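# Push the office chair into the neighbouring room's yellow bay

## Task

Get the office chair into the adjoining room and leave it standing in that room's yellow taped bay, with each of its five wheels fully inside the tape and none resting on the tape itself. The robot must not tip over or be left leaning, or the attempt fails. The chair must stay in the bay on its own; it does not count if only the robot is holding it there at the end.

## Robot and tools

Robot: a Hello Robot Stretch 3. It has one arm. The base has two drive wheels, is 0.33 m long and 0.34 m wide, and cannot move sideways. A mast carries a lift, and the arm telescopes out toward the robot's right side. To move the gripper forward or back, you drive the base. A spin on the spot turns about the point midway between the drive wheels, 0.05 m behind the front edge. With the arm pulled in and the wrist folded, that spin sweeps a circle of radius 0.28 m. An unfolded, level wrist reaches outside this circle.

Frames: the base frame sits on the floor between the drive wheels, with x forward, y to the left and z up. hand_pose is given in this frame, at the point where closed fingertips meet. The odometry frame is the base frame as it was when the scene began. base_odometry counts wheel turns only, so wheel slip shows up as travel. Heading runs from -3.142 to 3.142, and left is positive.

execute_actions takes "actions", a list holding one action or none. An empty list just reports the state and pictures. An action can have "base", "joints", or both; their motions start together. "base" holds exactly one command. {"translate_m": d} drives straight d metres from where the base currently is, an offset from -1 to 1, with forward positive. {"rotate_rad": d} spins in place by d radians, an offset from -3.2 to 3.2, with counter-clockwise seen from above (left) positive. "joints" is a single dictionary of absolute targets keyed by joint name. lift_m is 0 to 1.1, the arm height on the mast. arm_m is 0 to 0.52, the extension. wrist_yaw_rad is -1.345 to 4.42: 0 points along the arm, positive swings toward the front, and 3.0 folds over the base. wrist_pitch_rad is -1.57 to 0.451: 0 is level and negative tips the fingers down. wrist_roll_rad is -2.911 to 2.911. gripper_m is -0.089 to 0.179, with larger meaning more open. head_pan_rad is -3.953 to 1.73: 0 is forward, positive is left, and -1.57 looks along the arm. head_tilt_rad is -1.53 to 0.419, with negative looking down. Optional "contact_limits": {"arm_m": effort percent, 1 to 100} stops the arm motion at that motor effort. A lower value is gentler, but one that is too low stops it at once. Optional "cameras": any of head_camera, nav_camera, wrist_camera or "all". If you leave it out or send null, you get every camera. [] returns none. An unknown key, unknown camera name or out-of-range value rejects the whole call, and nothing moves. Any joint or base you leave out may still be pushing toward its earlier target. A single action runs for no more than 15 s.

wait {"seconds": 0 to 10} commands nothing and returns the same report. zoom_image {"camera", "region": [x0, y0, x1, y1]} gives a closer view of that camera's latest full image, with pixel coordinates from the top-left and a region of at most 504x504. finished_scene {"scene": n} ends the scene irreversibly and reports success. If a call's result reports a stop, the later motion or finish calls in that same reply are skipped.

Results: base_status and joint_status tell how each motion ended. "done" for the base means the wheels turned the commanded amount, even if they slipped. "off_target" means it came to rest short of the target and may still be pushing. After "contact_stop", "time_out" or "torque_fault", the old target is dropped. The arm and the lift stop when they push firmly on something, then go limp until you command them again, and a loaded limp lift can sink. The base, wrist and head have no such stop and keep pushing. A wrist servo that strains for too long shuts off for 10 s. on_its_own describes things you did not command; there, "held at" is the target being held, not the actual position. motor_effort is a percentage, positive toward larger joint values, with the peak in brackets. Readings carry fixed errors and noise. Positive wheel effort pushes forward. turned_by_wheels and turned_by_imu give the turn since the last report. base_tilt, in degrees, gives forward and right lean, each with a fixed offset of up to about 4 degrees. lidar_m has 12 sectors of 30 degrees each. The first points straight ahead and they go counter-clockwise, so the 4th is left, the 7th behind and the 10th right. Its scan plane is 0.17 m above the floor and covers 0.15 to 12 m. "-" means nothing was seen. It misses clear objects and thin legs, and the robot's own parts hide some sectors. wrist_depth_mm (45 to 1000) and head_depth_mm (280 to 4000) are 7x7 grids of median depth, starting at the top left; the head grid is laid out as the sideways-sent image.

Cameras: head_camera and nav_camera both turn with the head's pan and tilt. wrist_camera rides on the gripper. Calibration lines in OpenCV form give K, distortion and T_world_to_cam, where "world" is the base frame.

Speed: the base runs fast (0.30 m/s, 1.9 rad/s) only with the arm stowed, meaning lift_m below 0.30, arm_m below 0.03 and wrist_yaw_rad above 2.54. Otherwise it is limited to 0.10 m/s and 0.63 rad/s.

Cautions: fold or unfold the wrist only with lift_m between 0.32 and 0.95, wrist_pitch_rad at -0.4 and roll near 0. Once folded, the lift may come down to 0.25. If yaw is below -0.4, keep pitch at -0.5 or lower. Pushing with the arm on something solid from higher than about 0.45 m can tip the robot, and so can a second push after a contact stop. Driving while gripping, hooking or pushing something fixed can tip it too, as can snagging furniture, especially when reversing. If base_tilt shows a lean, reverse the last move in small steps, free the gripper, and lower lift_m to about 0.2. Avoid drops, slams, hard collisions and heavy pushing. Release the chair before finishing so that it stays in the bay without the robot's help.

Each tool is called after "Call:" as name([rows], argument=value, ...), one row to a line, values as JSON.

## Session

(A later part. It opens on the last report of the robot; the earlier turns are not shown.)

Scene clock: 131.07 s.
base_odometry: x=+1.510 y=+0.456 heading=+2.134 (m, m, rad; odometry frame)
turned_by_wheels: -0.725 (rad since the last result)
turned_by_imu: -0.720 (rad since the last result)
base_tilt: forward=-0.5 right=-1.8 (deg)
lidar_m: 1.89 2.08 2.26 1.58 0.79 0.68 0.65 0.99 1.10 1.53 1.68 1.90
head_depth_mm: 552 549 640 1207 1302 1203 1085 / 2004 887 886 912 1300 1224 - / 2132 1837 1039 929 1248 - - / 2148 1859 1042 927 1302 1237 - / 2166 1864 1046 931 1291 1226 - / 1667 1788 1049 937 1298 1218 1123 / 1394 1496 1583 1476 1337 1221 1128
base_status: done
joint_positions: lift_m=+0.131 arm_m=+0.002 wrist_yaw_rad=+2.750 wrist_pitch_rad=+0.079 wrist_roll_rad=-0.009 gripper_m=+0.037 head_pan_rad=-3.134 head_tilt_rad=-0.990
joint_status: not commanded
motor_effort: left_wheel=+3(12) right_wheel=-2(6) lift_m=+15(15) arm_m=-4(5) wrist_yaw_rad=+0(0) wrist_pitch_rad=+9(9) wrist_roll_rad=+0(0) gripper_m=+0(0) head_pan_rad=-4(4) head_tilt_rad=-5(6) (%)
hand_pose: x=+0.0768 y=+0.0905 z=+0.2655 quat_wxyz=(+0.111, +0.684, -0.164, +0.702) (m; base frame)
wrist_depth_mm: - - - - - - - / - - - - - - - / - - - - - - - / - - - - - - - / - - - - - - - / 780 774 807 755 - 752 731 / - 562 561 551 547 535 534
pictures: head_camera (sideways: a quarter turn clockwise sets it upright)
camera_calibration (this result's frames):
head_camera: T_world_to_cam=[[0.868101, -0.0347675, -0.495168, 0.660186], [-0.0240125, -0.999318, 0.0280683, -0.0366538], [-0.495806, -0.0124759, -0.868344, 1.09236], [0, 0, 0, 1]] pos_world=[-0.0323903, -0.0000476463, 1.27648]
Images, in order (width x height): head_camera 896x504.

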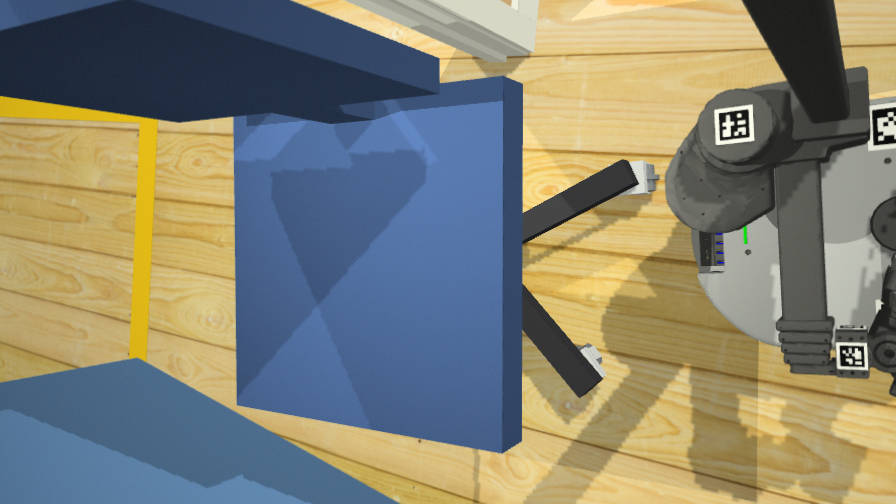

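Call:
execute_actions([
  {"base": {"translate_m": -0.4}, "joints": {"arm_m": 0.036}},
], cameras=["head_camera"])

Scene clock: 137.63 s.
base_odometry: x=+1.723 y=+0.118 heading=+2.134 (m, m, rad; odometry frame)
turned_by_wheels: +0.000 (rad since the last result)
turned_by_imu: -0.001 (rad since the last result)
base_tilt: forward=-0.6 right=-1.7 (deg)
lidar_m: 2.29 2.52 2.32 0.60 0.47 2.51 0.45 0.79 0.74 1.47 1.62 2.30
head_depth_mm: 611 644 684 729 818 1181 1083 / 2129 1789 998 911 833 1201 - / 2133 1853 1630 924 838 801 - / 2146 1846 1629 928 842 798 - / 2167 1871 1643 934 845 809 - / 2066 1542 1590 955 856 1187 1122 / 1182 1271 1366 1433 1340 1219 1121
base_status: done
joint_positions: lift_m=+0.131 arm_m=+0.036 wrist_yaw_rad=+2.750 wrist_pitch_rad=+0.079 wrist_roll_rad=-0.009 gripper_m=+0.037 head_pan_rad=-3.134 head_tilt_rad=-0.990
joint_status: all done
motor_effort: left_wheel=-1(29) right_wheel=-3(31) lift_m=+16(16) arm_m=+3(4) wrist_yaw_rad=-1(1) wrist_pitch_rad=+9(9) wrist_roll_rad=+0(0) gripper_m=+0(0) head_pan_rad=-4(4) head_tilt_rad=-5(6) (%)
hand_pose: x=+0.0768 y=+0.0574 z=+0.2656 quat_wxyz=(+0.111, +0.684, -0.164, +0.702) (m; base frame)
wrist_depth_mm: - 908 - - - - - / - - - - - - - / - 997 - - - - - / - 890 - - - - - / - 837 - - - - - / - 703 801 768 - 745 736 / - 562 565 551 548 544 541
pictures: head_camera (sideways: a quarter turn clockwise sets it upright)
camera_calibration (this result's frames):
head_camera: T_world_to_cam=[[0.868512, -0.0350047, -0.49443, 0.659222], [-0.0243129, -0.999311, 0.0280414, -0.036617], [-0.495071, -0.0123333, -0.868765, 1.0929], [0, 0, 0, 1]] pos_world=[-0.0323687, -0.0000368344, 1.27644]
Images, in order (width x height): head_camera 896x504.

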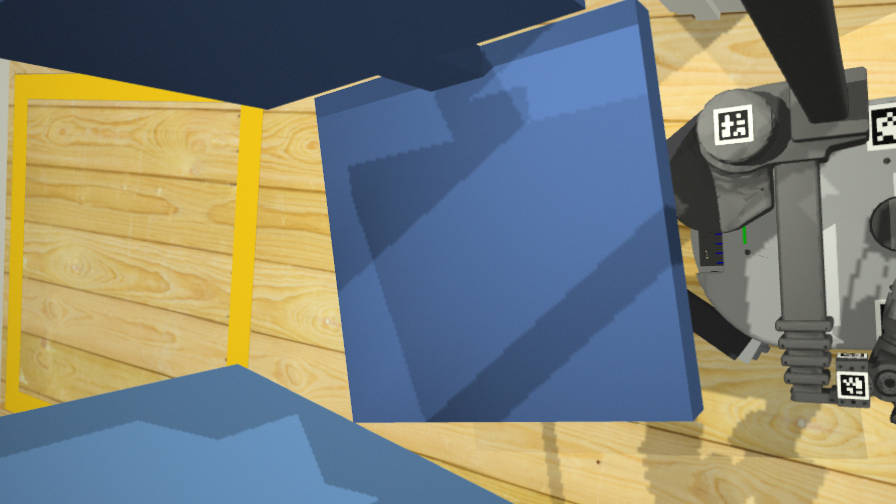

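Call:
execute_actions([
  {"base": {"translate_m": -0.6}, "joints": {"arm_m": 0.002}},
], cameras=["head_camera"])

Scene clock: 145.70 s.
base_odometry: x=+2.043 y=-0.390 heading=+2.134 (m, m, rad; odometry frame)
turned_by_wheels: +0.000 (rad since the last result)
turned_by_imu: -0.003 (rad since the last result)
base_tilt: forward=-0.5 right=-1.7 (deg)
lidar_m: 2.89 0.51 0.49 2.26 2.36 1.91 0.44 0.58 0.51 0.51 0.65 2.35
head_depth_mm: 529 555 599 655 821 1193 1083 / 658 721 797 884 835 1214 - / 1857 1850 1035 926 840 799 - / 1882 1861 1631 927 841 796 - / 1928 1864 1640 934 844 801 - / 1939 1871 1651 939 848 802 1114 / 1950 982 998 1019 1130 1189 1117
base_status: done
joint_positions: lift_m=+0.131 arm_m=+0.002 wrist_yaw_rad=+2.750 wrist_pitch_rad=+0.079 wrist_roll_rad=-0.009 gripper_m=+0.037 head_pan_rad=-3.134 head_tilt_rad=-0.990
joint_status: all done
motor_effort: left_wheel=-3(17) right_wheel=-6(18) lift_m=+16(16) arm_m=-5(4) wrist_yaw_rad=+0(0) wrist_pitch_rad=+9(9) wrist_roll_rad=+0(0) gripper_m=-1(0) head_pan_rad=-4(4) head_tilt_rad=-5(6) (%)
hand_pose: x=+0.0768 y=+0.0905 z=+0.2656 quat_wxyz=(+0.111, +0.684, -0.164, +0.702) (m; base frame)
wrist_depth_mm: - - - 938 489 - - / - - - 949 507 - - / - - - 971 509 - - / - - - 985 529 - - / - - - 865 540 - - / 790 780 809 710 - 729 732 / - 567 563 546 538 541 528
pictures: head_camera (sideways: a quarter turn clockwise sets it upright)
camera_calibration (this result's frames):
head_camera: T_world_to_cam=[[0.868512, -0.0350047, -0.49443, 0.659222], [-0.0243129, -0.999311, 0.0280414, -0.036617], [-0.495071, -0.0123333, -0.868765, 1.0929], [0, 0, 0, 1]] pos_world=[-0.0323687, -0.0000368344, 1.27644]
Images, in order (width x height): head_camera 896x504.

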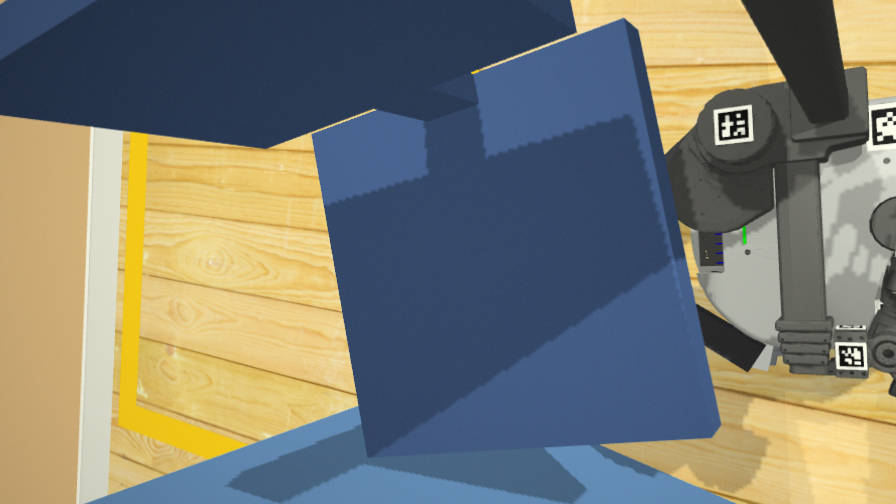

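Call:
execute_actions([
  {"base": {"translate_m": -0.4}, "joints": {"arm_m": 0.033}},
], cameras=["head_camera", "nav_camera"])

Scene clock: 152.23 s.
base_odometry: x=+2.257 y=-0.728 heading=+2.134 (m, m, rad; odometry frame)
turned_by_wheels: +0.000 (rad since the last result)
turned_by_imu: -0.002 (rad since the last result)
base_tilt: forward=-0.5 right=-1.7 (deg)
lidar_m: 3.30 0.79 1.08 2.47 1.87 1.51 0.43 0.53 0.45 0.45 0.51 0.92
head_depth_mm: 516 528 575 630 812 1200 1081 / 611 675 753 887 835 1202 - / 1476 1701 1036 925 837 794 - / 1481 1757 1636 933 839 792 - / 1510 1766 1641 932 844 794 - / 1521 1775 1657 936 844 794 1116 / 1539 1791 1654 1413 1042 1133 1122
base_status: done
joint_positions: lift_m=+0.131 arm_m=+0.033 wrist_yaw_rad=+2.750 wrist_pitch_rad=+0.079 wrist_roll_rad=-0.009 gripper_m=+0.037 head_pan_rad=-3.134 head_tilt_rad=-0.990
joint_status: all done
motor_effort: left_wheel=-1(34) right_wheel=-10(27) lift_m=+16(16) arm_m=+3(4) wrist_yaw_rad=+0(0) wrist_pitch_rad=+9(9) wrist_roll_rad=+0(0) gripper_m=+0(0) head_pan_rad=-4(4) head_tilt_rad=-5(5) (%)
hand_pose: x=+0.0769 y=+0.0604 z=+0.2656 quat_wxyz=(+0.111, +0.684, -0.164, +0.702) (m; base frame)
wrist_depth_mm: - - - - - 799 684 / - - - - - 774 679 / - - - - - 804 714 / - - - - - 822 - / - - - - - 811 924 / - 792 808 751 - 728 711 / - 564 564 554 542 537 546
pictures: head_camera (sideways: a quarter turn clockwise sets it upright), nav_camera (sideways: a quarter turn counterclockwise sets it upright)
camera_calibration (this result's frames):
head_camera: T_world_to_cam=[[0.868512, -0.0350153, -0.49443, 0.659222], [-0.0243251, -0.999311, 0.0280414, -0.0366169], [-0.495071, -0.0123273, -0.868765, 1.0929], [0, 0, 0, 1]] pos_world=[-0.0323687, -0.0000363667, 1.27644]
nav_camera: T_world_to_cam=[[-0.846859, -0.057354, 0.528715, -0.639493], [-0.0385185, 0.998171, 0.0465835, -0.00446237], [-0.53042, 0.0190844, -0.84752, 1.06499], [0, 0, 0, 1]] pos_world=[0.0231599, -0.052548, 1.24092]
Images, in order (width x height): head_camera 896x504, nav_camera 672x504.

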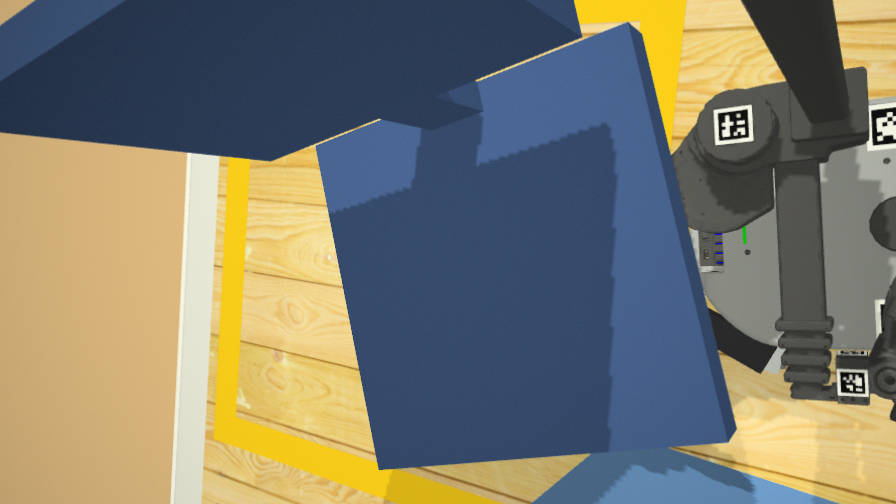

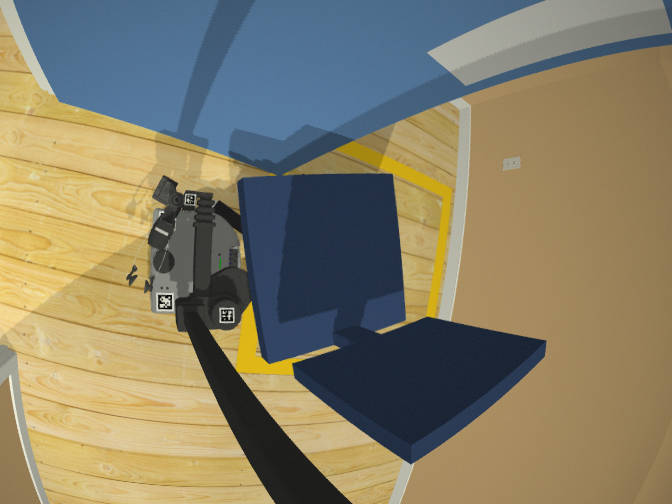

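Call:
execute_actions([
  {"base": {"translate_m": -0.41}, "joints": {"arm_m": 0.002}},
], cameras=[])

Call:
execute_actions([
  {"base": {"translate_m": 0.45}, "joints": {"head_tilt_rad": -0.85}},
], cameras=["head_camera", "nav_camera"])

Scene clock: 160.13 s.
base_odometry: x=+2.476 y=-1.074 heading=+2.134 (m, m, rad; odometry frame)
turned_by_wheels: +0.000 (rad since the last result)
turned_by_imu: -0.002 (rad since the last result)
base_tilt: forward=-0.6 right=-1.8 (deg)
lidar_m: 3.70 1.17 1.77 2.53 1.36 1.10 0.43 1.20 1.26 0.36 0.40 0.67
head_depth_mm: 505 503 549 609 820 1198 1081 / 570 629 709 849 833 1213 - / 1043 1205 1017 926 837 794 - / 1081 1288 1444 927 842 791 - / 1093 1290 1510 931 841 793 - / 1109 1317 1568 937 846 795 1123 / 1121 1341 1583 975 1287 1200 1124
base_status: done
joint_positions: lift_m=+0.131 arm_m=+0.002 wrist_yaw_rad=+2.750 wrist_pitch_rad=+0.079 wrist_roll_rad=-0.009 gripper_m=+0.037 head_pan_rad=-3.134 head_tilt_rad=-0.990
joint_status: all done
motor_effort: left_wheel=+0(16) right_wheel=-9(22) lift_m=+16(16) arm_m=-5(4) wrist_yaw_rad=+0(1) wrist_pitch_rad=+9(9) wrist_roll_rad=+0(0) gripper_m=+0(0) head_pan_rad=-4(4) head_tilt_rad=-6(5) (%)
hand_pose: x=+0.0769 y=+0.0905 z=+0.2656 quat_wxyz=(+0.111, +0.684, -0.164, +0.702) (m; base frame)
wrist_depth_mm: - - - - - - 977 / - - - - - - - / - - - - - - 991 / - - - - - - - / - - - - - - 941 / 788 766 794 749 - 740 733 / - 575 557 545 540 545 541
pictures: none
No camera images: the call's "cameras" was empty. Leave "cameras" out to get every camera's image.

Scene clock: 163.30 s.
base_odometry: x=+2.235 y=-0.694 heading=+2.135 (m, m, rad; odometry frame)
turned_by_wheels: +0.000 (rad since the last result)
turned_by_imu: +0.002 (rad since the last result)
base_tilt: forward=-0.5 right=-1.8 (deg)
lidar_m: 3.25 0.76 1.01 2.46 1.91 1.55 0.88 0.54 0.46 0.45 0.52 2.25
head_depth_mm: 713 1539 1769 1600 1392 1251 1128 / 766 840 957 1509 1399 1251 1159 / 982 1113 1164 1076 1368 1256 - / 1426 1655 1202 1069 1404 1258 1166 / 1451 1674 1212 1053 1364 1268 1160 / 1456 1690 1213 1067 1434 1276 1145 / 1474 1709 1873 1643 1435 1114 1112
base_status: done
joint_positions: lift_m=+0.131 arm_m=+0.002 wrist_yaw_rad=+2.750 wrist_pitch_rad=+0.079 wrist_roll_rad=-0.009 gripper_m=+0.037 head_pan_rad=-3.134 head_tilt_rad=-0.852
joint_status: all done
motor_effort: left_wheel=+2(12) right_wheel=-1(5) lift_m=+16(16) arm_m=-6(3) wrist_yaw_rad=+0(0) wrist_pitch_rad=+9(9) wrist_roll_rad=+0(0) gripper_m=+0(0) head_pan_rad=-4(4) head_tilt_rad=+1(18) (%)
hand_pose: x=+0.0769 y=+0.0905 z=+0.2656 quat_wxyz=(+0.111, +0.684, -0.164, +0.702) (m; base frame)
wrist_depth_mm: - - - - - 733 640 / - - - - - 754 646 / - - - - - 763 668 / - - - - - 772 663 / - - - - - 749 925 / 769 794 818 752 - 693 691 / - 570 567 559 552 538 542
pictures: head_camera (sideways: a quarter turn clockwise sets it upright), nav_camera (sideways: a quarter turn counterclockwise sets it upright)
camera_calibration (this result's frames):
head_camera: T_world_to_cam=[[0.792089, -0.0355779, -0.609368, 0.809425], [-0.0201672, -0.99928, 0.0321285, -0.0419687], [-0.610073, -0.0131594, -0.792236, 0.994122], [0, 0, 0, 1]] pos_world=[-0.0354961, -0.0000587932, 1.28217]
nav_camera: T_world_to_cam=[[-0.765912, -0.0567586, 0.640435, -0.785539], [-0.0317924, 0.998221, 0.050446, -0.00954074], [-0.642158, 0.0182763, -0.766354, 0.960149], [0, 0, 0, 1]] pos_world=[0.0146104, -0.0526103, 1.23938]
Images, in order (width x height): head_camera 896x504, nav_camera 672x504.

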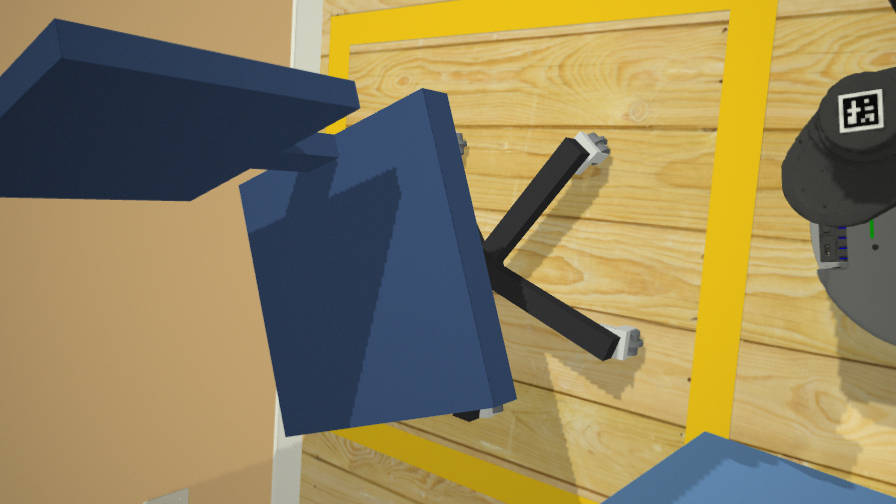

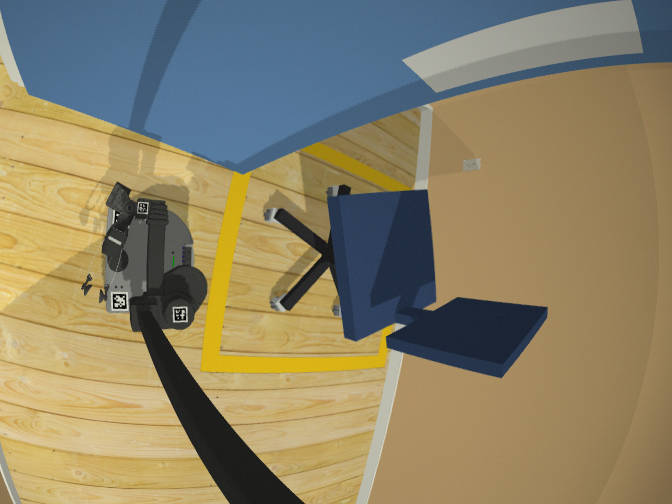

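Call:
finished_scene(scene=2)

The scene is finished: the task was done.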